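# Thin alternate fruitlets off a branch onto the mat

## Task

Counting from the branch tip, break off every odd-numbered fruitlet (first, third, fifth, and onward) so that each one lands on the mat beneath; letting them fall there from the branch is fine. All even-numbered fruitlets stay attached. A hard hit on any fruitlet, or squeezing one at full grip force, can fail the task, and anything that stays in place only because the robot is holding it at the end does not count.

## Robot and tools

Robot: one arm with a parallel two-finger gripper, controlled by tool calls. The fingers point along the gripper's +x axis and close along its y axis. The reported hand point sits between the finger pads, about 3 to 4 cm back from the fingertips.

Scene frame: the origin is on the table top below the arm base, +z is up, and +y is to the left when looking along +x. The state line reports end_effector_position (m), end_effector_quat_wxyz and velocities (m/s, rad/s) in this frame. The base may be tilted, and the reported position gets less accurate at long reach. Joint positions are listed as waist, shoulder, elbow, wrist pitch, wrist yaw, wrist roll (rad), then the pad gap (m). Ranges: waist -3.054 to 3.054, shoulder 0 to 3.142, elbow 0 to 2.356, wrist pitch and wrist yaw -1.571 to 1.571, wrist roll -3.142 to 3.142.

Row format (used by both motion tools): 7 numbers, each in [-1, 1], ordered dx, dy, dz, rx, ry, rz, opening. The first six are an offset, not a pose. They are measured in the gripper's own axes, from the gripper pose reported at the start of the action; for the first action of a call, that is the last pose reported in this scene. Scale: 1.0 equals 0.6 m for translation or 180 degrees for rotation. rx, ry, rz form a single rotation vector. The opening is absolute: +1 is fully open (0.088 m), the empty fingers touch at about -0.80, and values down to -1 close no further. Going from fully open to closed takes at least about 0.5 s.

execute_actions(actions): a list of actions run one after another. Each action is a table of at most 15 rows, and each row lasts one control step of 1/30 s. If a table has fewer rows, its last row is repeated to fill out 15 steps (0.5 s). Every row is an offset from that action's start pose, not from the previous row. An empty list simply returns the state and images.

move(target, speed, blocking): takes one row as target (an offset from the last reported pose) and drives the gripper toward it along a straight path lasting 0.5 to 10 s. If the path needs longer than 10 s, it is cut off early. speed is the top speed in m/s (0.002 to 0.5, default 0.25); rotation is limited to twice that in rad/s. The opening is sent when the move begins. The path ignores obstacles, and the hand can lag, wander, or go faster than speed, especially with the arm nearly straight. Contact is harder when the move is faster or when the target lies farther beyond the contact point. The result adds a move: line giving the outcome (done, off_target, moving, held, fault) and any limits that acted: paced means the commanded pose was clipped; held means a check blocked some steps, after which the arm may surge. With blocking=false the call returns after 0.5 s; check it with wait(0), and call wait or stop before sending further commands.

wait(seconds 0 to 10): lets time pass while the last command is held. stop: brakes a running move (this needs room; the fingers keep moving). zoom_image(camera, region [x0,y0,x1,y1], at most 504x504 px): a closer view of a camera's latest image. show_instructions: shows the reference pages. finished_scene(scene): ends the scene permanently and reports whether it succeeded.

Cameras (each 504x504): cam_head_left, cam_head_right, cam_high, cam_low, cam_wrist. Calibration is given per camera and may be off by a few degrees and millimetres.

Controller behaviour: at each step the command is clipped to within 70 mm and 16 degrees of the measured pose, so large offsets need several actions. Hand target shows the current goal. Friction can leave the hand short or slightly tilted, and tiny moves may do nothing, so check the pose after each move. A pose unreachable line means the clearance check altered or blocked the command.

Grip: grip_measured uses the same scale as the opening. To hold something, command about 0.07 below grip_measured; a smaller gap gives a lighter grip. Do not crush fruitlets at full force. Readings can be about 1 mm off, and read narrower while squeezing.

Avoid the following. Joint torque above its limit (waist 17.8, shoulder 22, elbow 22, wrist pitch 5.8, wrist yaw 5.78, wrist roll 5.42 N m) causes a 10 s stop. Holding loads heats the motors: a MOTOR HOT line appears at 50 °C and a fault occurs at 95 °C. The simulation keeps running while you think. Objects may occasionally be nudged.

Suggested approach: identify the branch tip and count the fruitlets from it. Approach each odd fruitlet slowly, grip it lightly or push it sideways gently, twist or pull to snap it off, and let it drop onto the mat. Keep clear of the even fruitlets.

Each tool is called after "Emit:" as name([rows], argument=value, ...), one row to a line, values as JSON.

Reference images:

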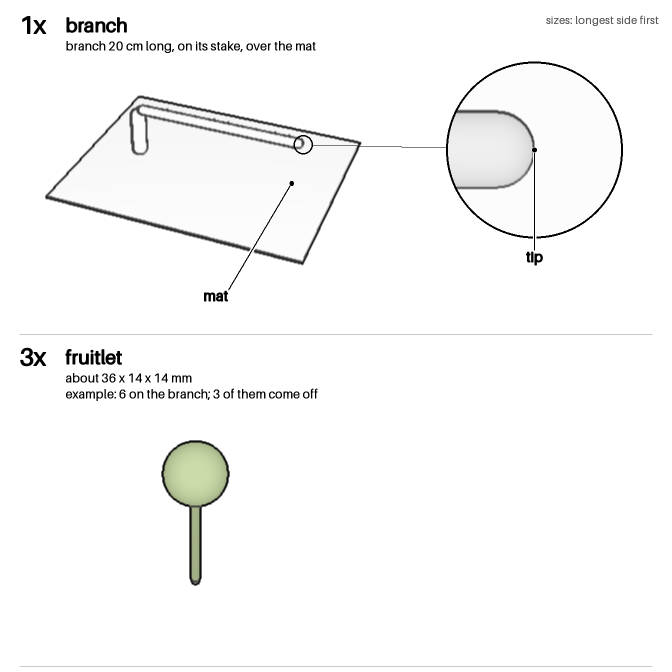

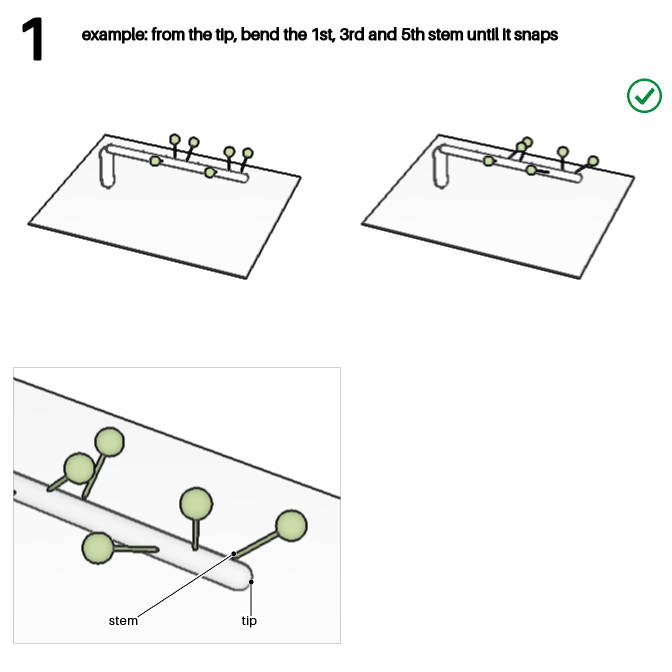

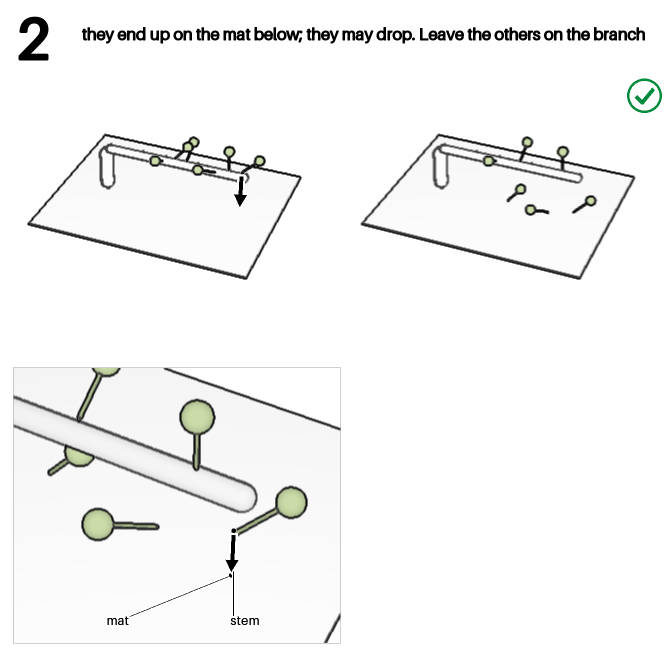

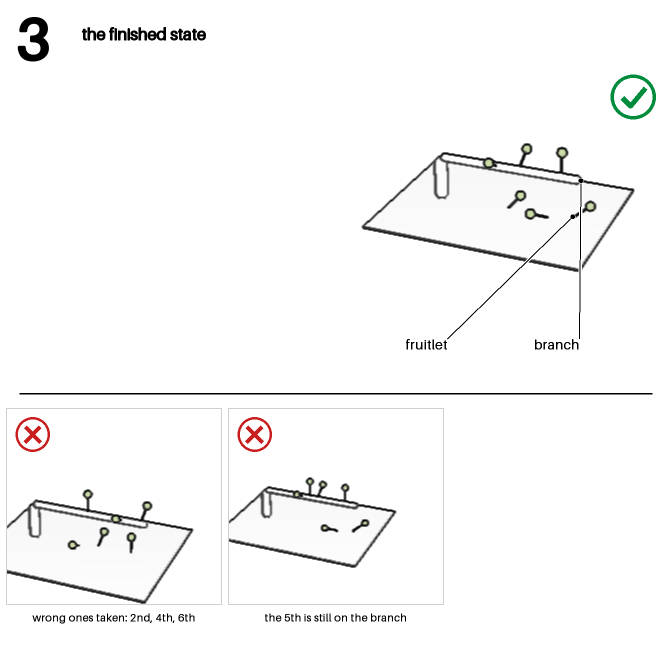

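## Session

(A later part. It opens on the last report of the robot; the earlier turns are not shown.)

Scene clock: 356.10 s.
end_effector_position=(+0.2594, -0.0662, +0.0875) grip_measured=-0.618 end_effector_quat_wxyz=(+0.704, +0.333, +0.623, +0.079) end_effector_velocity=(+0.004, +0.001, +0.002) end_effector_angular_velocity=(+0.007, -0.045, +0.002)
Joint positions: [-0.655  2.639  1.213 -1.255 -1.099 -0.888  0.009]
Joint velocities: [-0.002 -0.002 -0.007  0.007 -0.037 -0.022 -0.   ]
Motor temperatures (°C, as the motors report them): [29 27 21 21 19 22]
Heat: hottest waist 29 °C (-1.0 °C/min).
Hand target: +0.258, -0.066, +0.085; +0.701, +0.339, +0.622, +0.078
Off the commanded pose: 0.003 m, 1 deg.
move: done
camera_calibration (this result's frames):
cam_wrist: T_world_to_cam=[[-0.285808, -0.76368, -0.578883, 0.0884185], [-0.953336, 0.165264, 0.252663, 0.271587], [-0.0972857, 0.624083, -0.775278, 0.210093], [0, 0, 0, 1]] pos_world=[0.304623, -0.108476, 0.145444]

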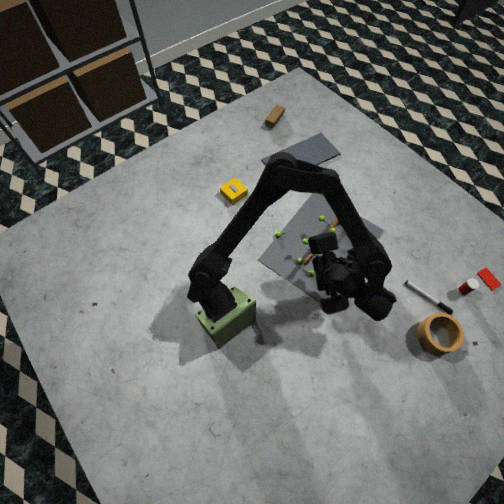

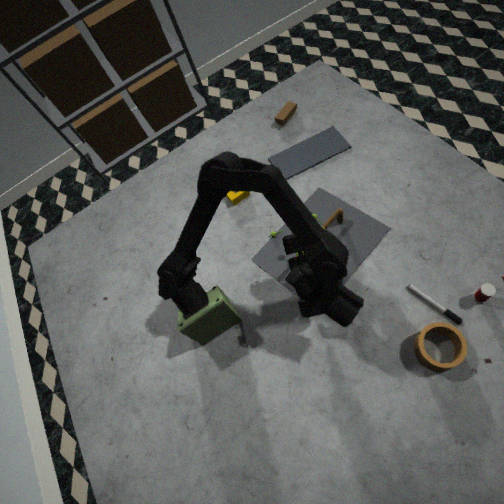

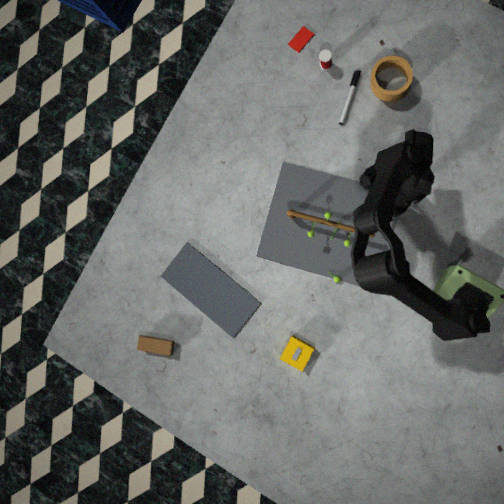

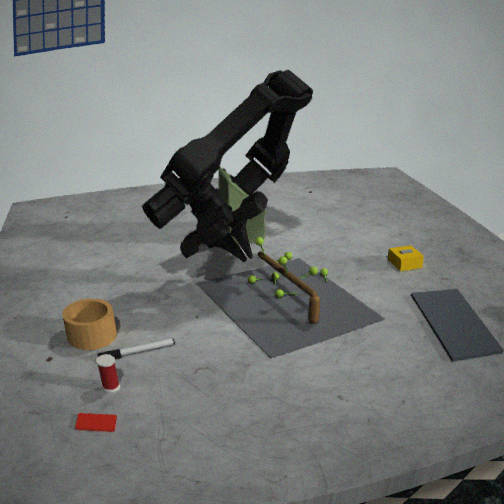

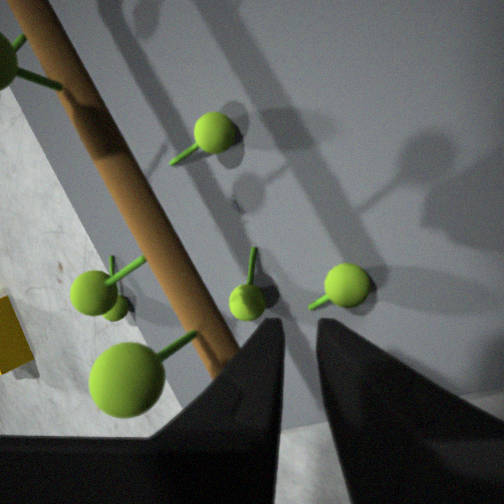

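Emit:
move(target=[-0.125,0.085,0,0,0,0,-0.8], speed=0.15)

Emit:
move(target=[0.19,0.27,-0.105,0,0,-0.28,-0.8], speed=0.2)

Scene clock: 377.73 s.
end_effector_position=(+0.2575, -0.0665, +0.1730) grip_measured=-0.798 end_effector_quat_wxyz=(+0.710, +0.332, +0.618, +0.066) end_effector_velocity=(-0.002, +0.003, +0.003) end_effector_angular_velocity=(+0.009, +0.009, -0.001)
Joint positions: [-0.812  2.514  1.343 -1.568 -0.963 -0.962  0.   ]
Joint velocities: [-0.002 -0.007 -0.002 -0.022  0.007 -0.007  0.   ]
Motor temperatures (°C, as the motors report them): [29 27 21 21 20 22]
Heat: hottest waist 29 °C (-1.0 °C/min).
Hand target: +0.259, -0.067, +0.178; +0.714, +0.326, +0.617, +0.065
Off the commanded pose: 0.005 m, 2 deg.
joint sent to its limit — the command would take joint 4 (wrist pitch) past its lower limit, so that joint was sent only as far as its limit.
move: done
camera_calibration (this result's frames):
cam_wrist: T_world_to_cam=[[-0.298467, -0.769269, -0.564928, 0.137578], [-0.951035, 0.189904, 0.243864, 0.250842], [-0.0803147, 0.610051, -0.788281, 0.27332], [0, 0, 0, 1]] pos_world=[0.301574, -0.10854, 0.232003]

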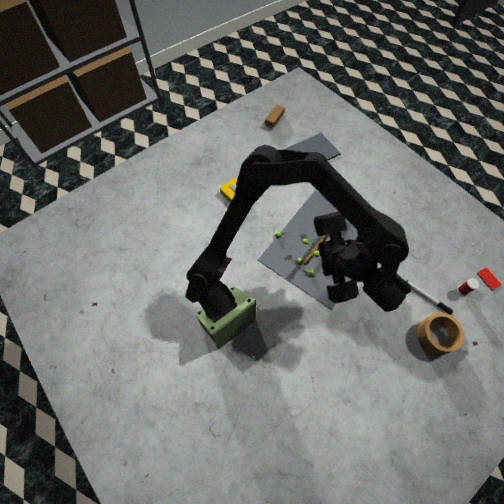

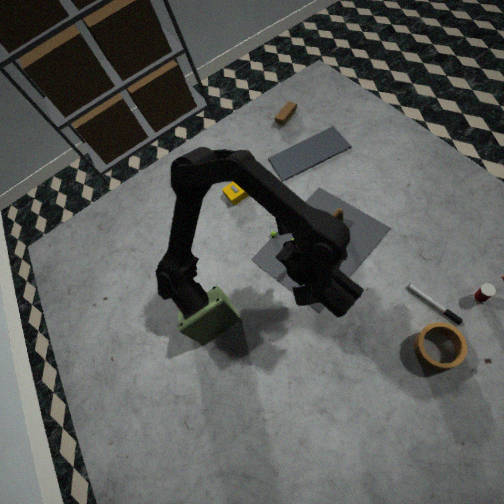

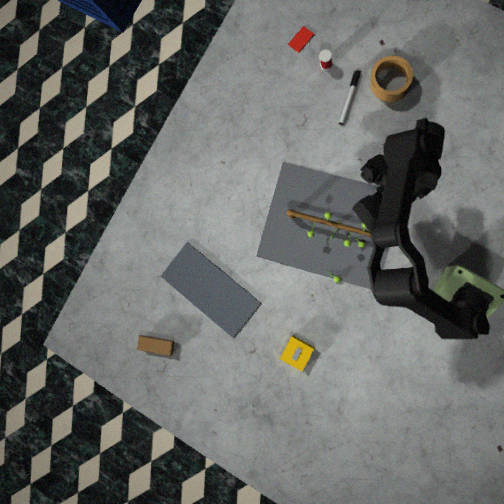

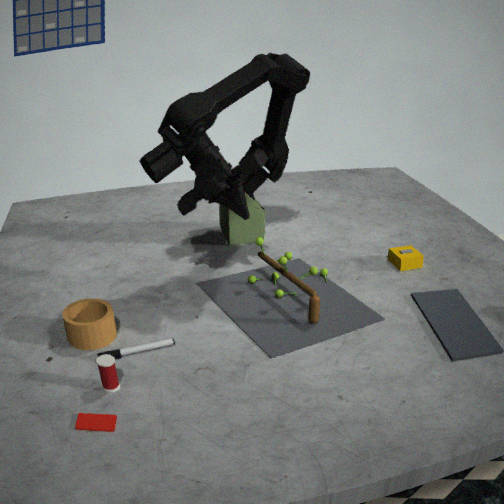

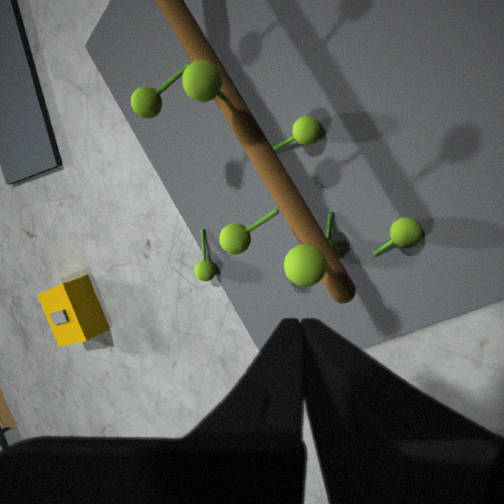

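Scene clock: 380.40 s.
end_effector_position=(+0.2779, +0.1378, +0.1655) grip_measured=-0.798 end_effector_quat_wxyz=(+0.667, +0.040, +0.703, -0.243) end_effector_velocity=(-0.003, +0.002, +0.002) end_effector_angular_velocity=(-0.007, +0.009, -0.013)
Joint positions: [-0.06   1.696  1.328 -1.351 -0.511  0.272  0.   ]
Joint velocities: [ 0.002 -0.002  0.007 -0.022  0.007  0.007  0.   ]
Motor temperatures (°C, as the motors report them): [29 27 21 21 20 22]
Heat: hottest waist 29 °C (-1.0 °C/min).
Hand target: +0.279, +0.140, +0.168; +0.670, +0.037, +0.700, -0.243
Off the commanded pose: 0.003 m, 1 deg.
move: done
camera_calibration (this result's frames):
cam_wrist: T_world_to_cam=[[-0.368785, -0.888311, 0.273681, 0.193716], [-0.841616, 0.444092, 0.307353, 0.157369], [-0.394564, -0.116987, -0.911391, 0.352316], [0, 0, 0, 1]] pos_world=[0.342895, 0.14341, 0.219713]

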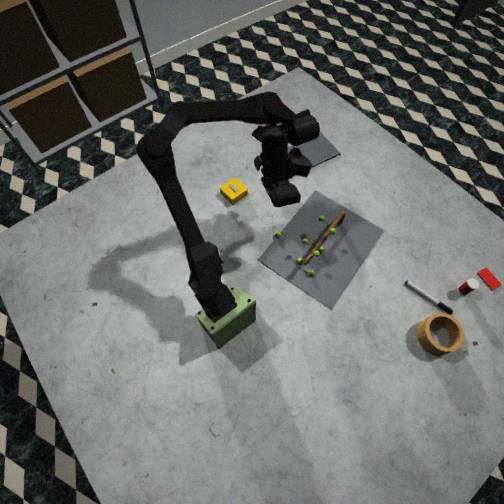

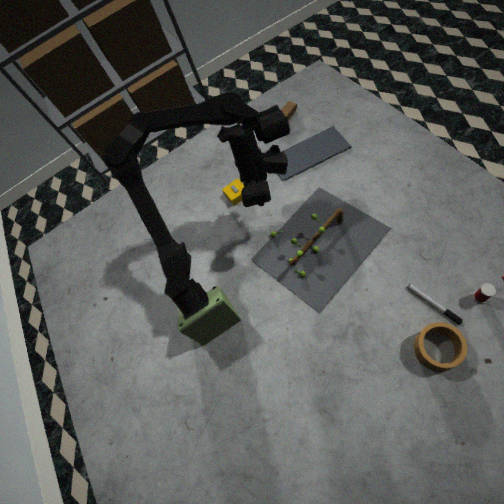

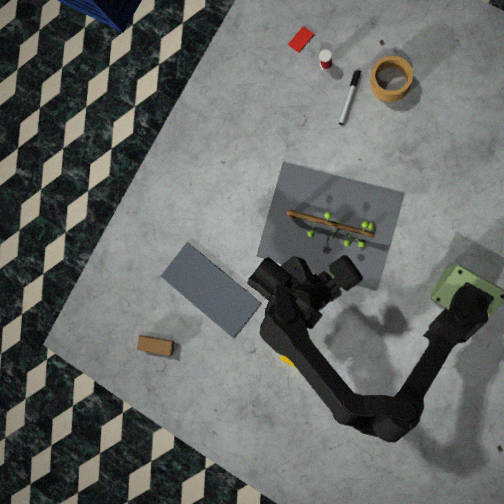

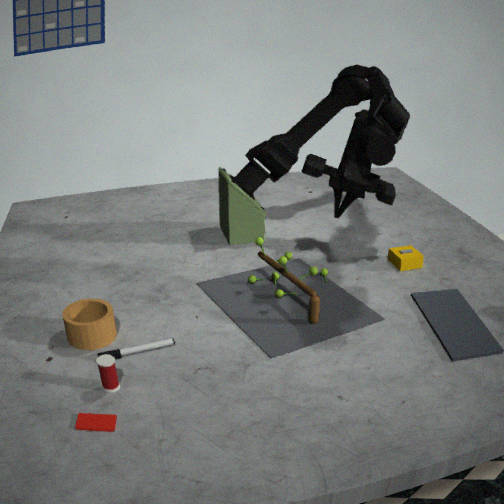

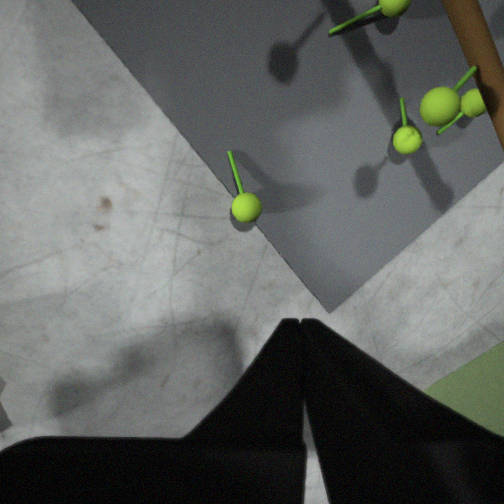

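Emit:
move(target=[0.195,0.058,0.004,0,0,0,-0.8], speed=0.1)

Emit:
zoom_image(camera="cam_low", region=[260, 200, 400, 340])

Scene clock: 398.70 s.
end_effector_position=(+0.2833, +0.1388, +0.0464) grip_measured=-0.798 end_effector_quat_wxyz=(+0.672, +0.038, +0.700, -0.240) end_effector_velocity=(-0.004, -0.001, -0.002) end_effector_angular_velocity=(+0.004, +0.017, -0.004)
Joint positions: [ 0.225  1.784  1.093 -0.849 -0.526  0.6    0.   ]
Joint velocities: [ 0.002  0.002 -0.007 -0.007 -0.007 -0.007  0.   ]
Motor temperatures (°C, as the motors report them): [29 27 21 21 19 22]
Heat: hottest waist 29 °C (-1.0 °C/min).
Hand target: +0.282, +0.137, +0.043; +0.668, +0.040, +0.702, -0.243
Off the commanded pose: 0.005 m, 1 deg.
move: done
camera_calibration (this result's frames):
cam_wrist: T_world_to_cam=[[-0.362111, -0.89195, 0.270742, 0.227975], [-0.849297, 0.435408, 0.298521, 0.201846], [-0.384149, -0.121843, -0.915196, 0.243931], [0, 0, 0, 1]] pos_world=[0.347685, 0.145178, 0.101266]

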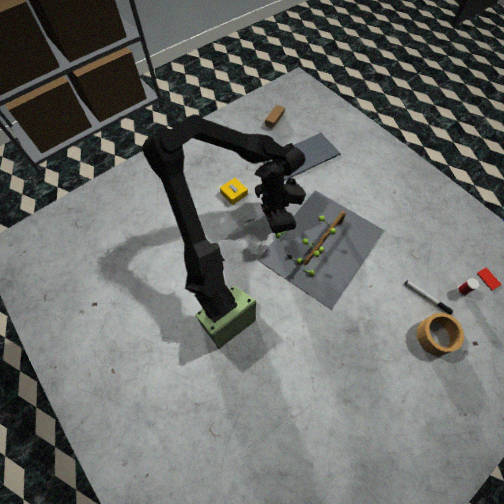

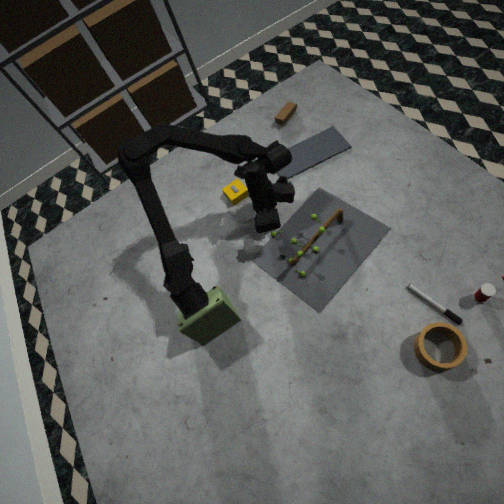

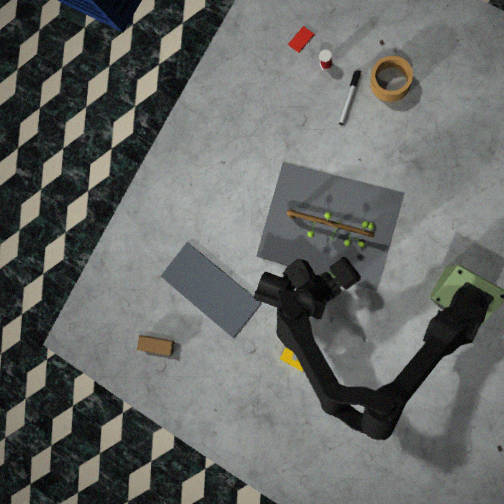

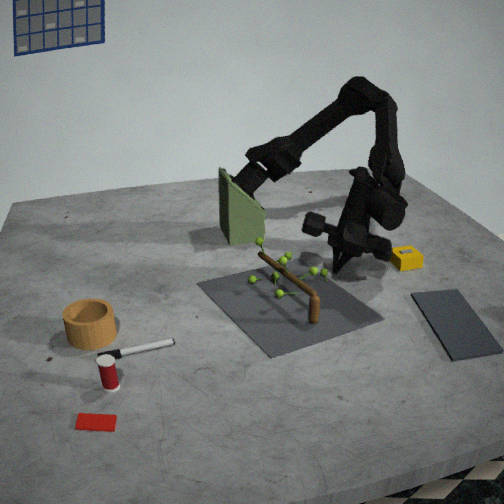

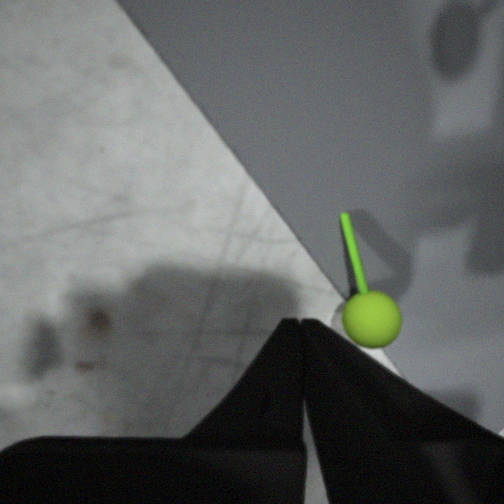

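Region (260, 200, 400, 340) of cam_low's 504x504 image, scaled by 3.600, with more detail than that image has.

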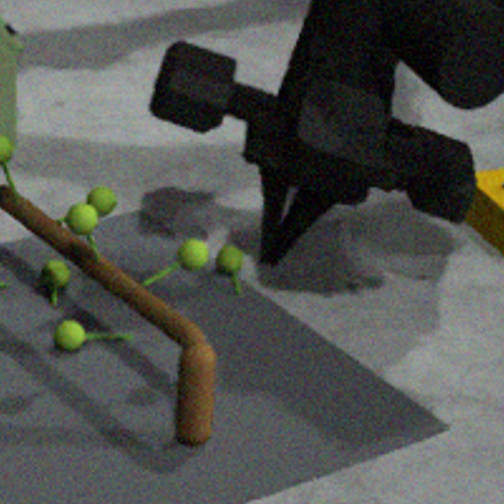

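Emit:
move(target=[0.012,0.003,0,0,0,0,-0.8], speed=0.02)

Emit:
move(target=[0.017,-0.05,0.013,0,0,0,-0.8], speed=0.02)

Scene clock: 409.20 s.
end_effector_position=(+0.2849, +0.1413, +0.0417) grip_measured=-0.798 end_effector_quat_wxyz=(+0.676, +0.036, +0.698, -0.235) end_effector_velocity=(-0.001, -0.002, +0.001) end_effector_angular_velocity=(-0.008, +0.004, +0.001)
Joint positions: [ 0.24   1.787  1.088 -0.823 -0.526  0.615  0.   ]
Joint velocities: [-0.002 -0.002 -0.002 -0.007  0.007 -0.007  0.   ]
Motor temperatures (°C, as the motors report them): [29 27 21 21 19 22]
Heat: hottest waist 29 °C (+0.0 °C/min).
Hand target: +0.283, +0.139, +0.039; +0.672, +0.037, +0.700, -0.240
Off the commanded pose: 0.004 m, 1 deg.
move: done
camera_calibration (this result's frames):
cam_wrist: T_world_to_cam=[[-0.355479, -0.89628, 0.265174, 0.231001], [-0.855478, 0.426282, 0.294009, 0.20673], [-0.376553, -0.122336, -0.918282, 0.238511], [0, 0, 0, 1]] pos_world=[0.348781, 0.148094, 0.0969846]

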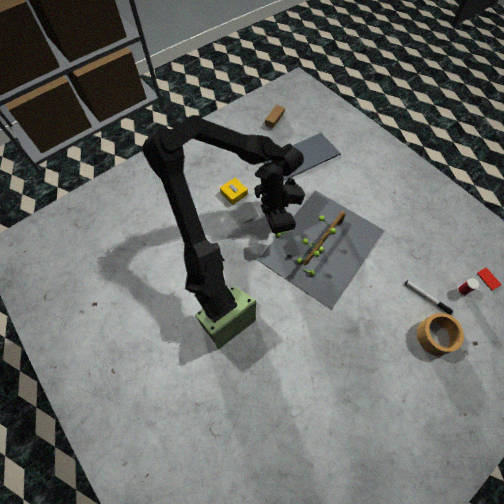

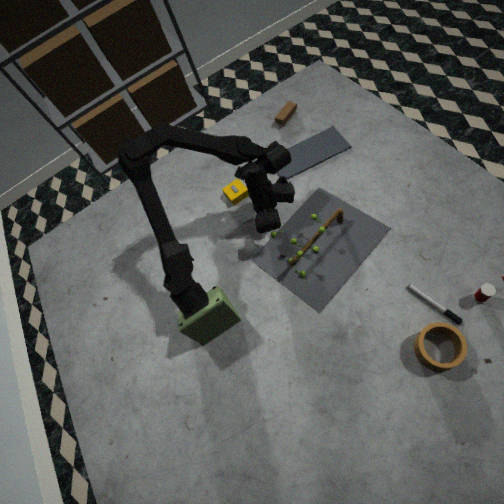

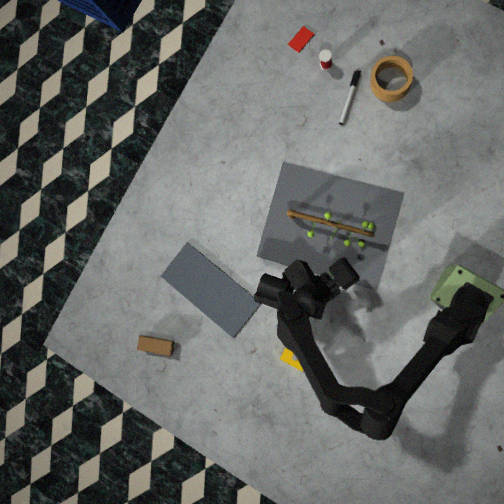

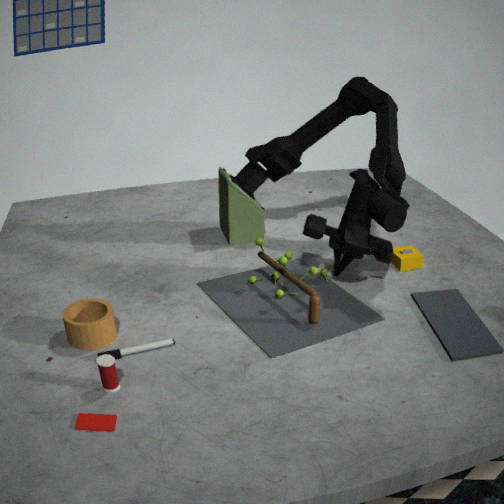

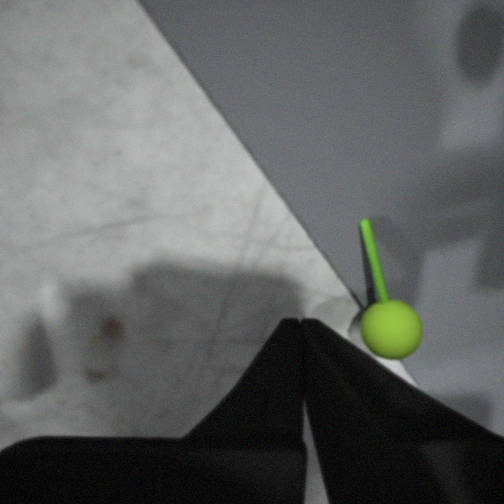

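Scene clock: 411.10 s.
end_effector_position=(+0.2809, +0.1126, +0.0415) grip_measured=-0.798 end_effector_quat_wxyz=(+0.678, +0.034, +0.697, -0.232) end_effector_velocity=(-0.002, -0.002, +0.001) end_effector_angular_velocity=(-0.006, +0.012, +0.029)
Joint positions: [ 0.179  1.801  1.014 -0.763 -0.526  0.541  0.   ]
Joint velocities: [-0.002 -0.002 -0.002 -0.007  0.007 -0.037  0.   ]
Motor temperatures (°C, as the motors report them): [29 27 21 21 19 22]
Heat: hottest waist 29 °C (+0.0 °C/min).
Hand target: +0.280, +0.109, +0.040; +0.675, +0.036, +0.698, -0.235
Off the commanded pose: 0.004 m, 1 deg.
move: done
camera_calibration (this result's frames):
cam_wrist: T_world_to_cam=[[-0.349238, -0.89901, 0.264225, 0.202486], [-0.86001, 0.419482, 0.290547, 0.21777], [-0.372042, -0.125766, -0.919656, 0.232499], [0, 0, 0, 1]] pos_world=[0.3445, 0.119927, 0.0970449]

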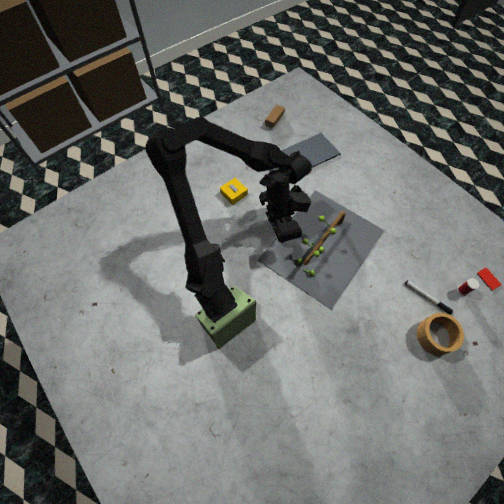

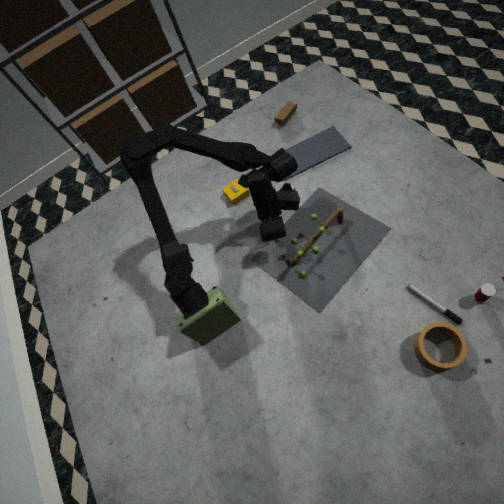

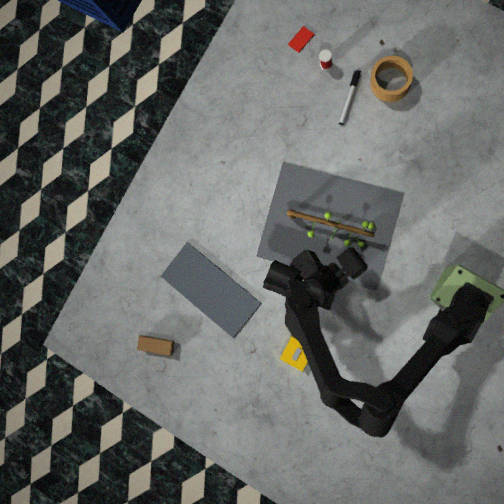

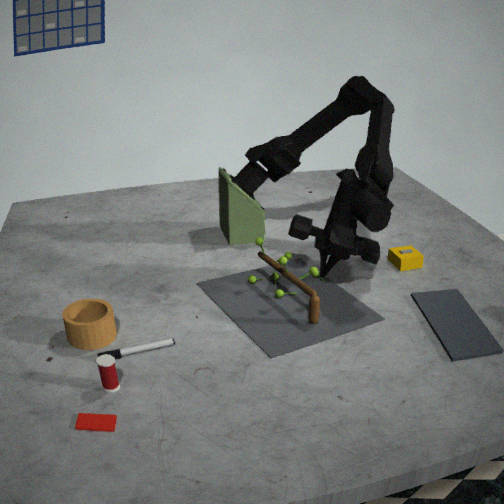

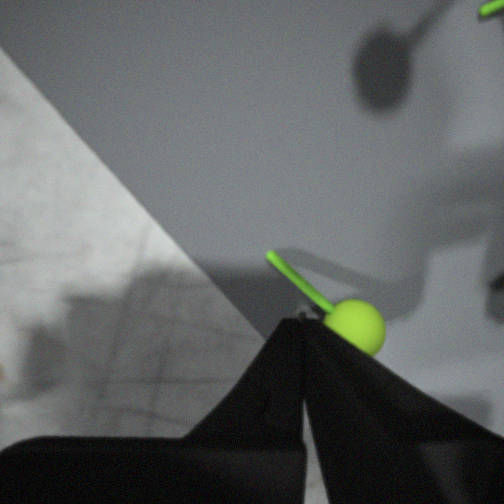

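Moved onto the mat. Retreat and check.

Emit:
move(target=[-0.14,0.04,0,0,0,0,-0.6], speed=0.15)

Scene clock: 418.47 s.
end_effector_position=(+0.2942, +0.1543, +0.1118) grip_measured=-0.602 end_effector_quat_wxyz=(+0.673, +0.034, +0.700, -0.235) end_effector_velocity=(+0.002, +0.002, +0.004) end_effector_angular_velocity=(+0.009, -0.008, +0.006)
Joint positions: [ 0.104  1.743  1.282 -1.147 -0.526  0.451  0.009]
Joint velocities: [-0.007 -0.002  0.012 -0.007 -0.007 -0.007 -0.   ]
Motor temperatures (°C, as the motors report them): [29 27 21 21 19 22]
Heat: hottest waist 29 °C (+0.0 °C/min).
Hand target: +0.296, +0.156, +0.116; +0.678, +0.034, +0.697, -0.233
Off the commanded pose: 0.005 m, 1 deg.
move: done
camera_calibration (this result's frames):
cam_wrist: T_world_to_cam=[[-0.351934, -0.896498, 0.269134, 0.225949], [-0.854122, 0.425201, 0.299468, 0.187716], [-0.382908, -0.124481, -0.915361, 0.309918], [0, 0, 0, 1]] pos_world=[0.358522, 0.161325, 0.166661]

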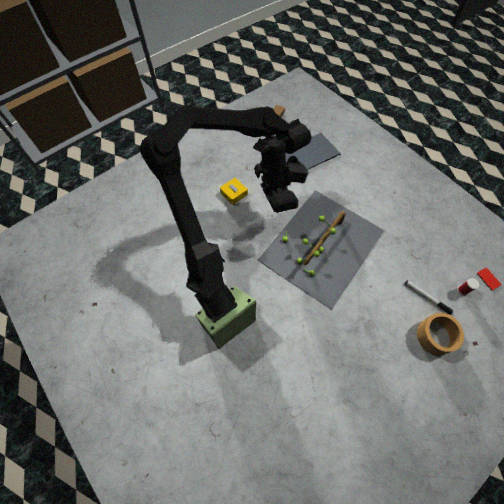

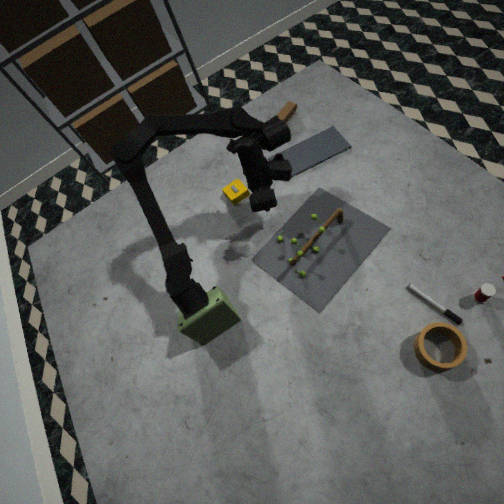

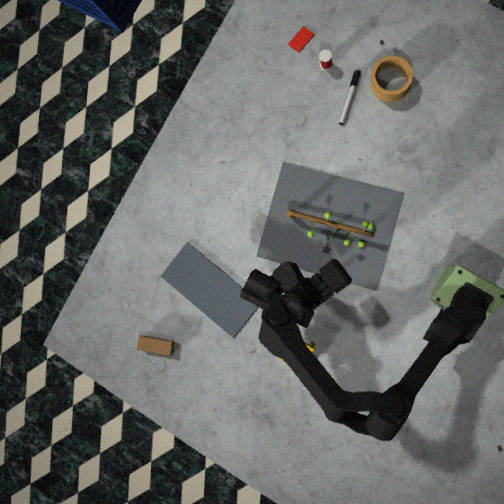

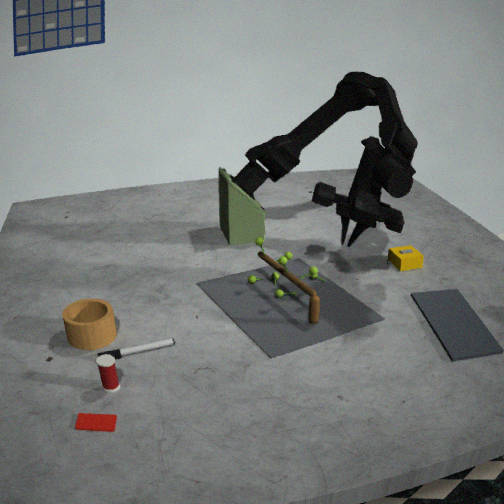

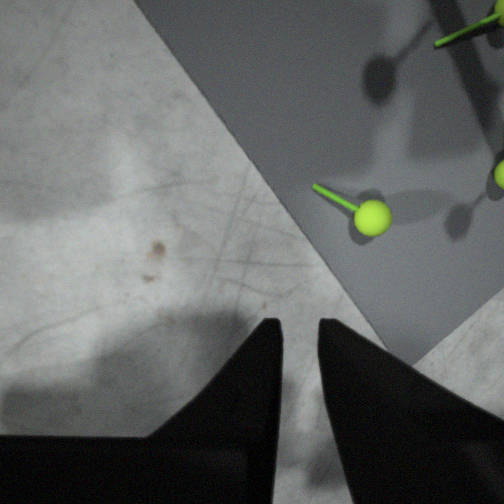

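Emit:
finished_scene(scene=1)

The scene is finished: the task was done.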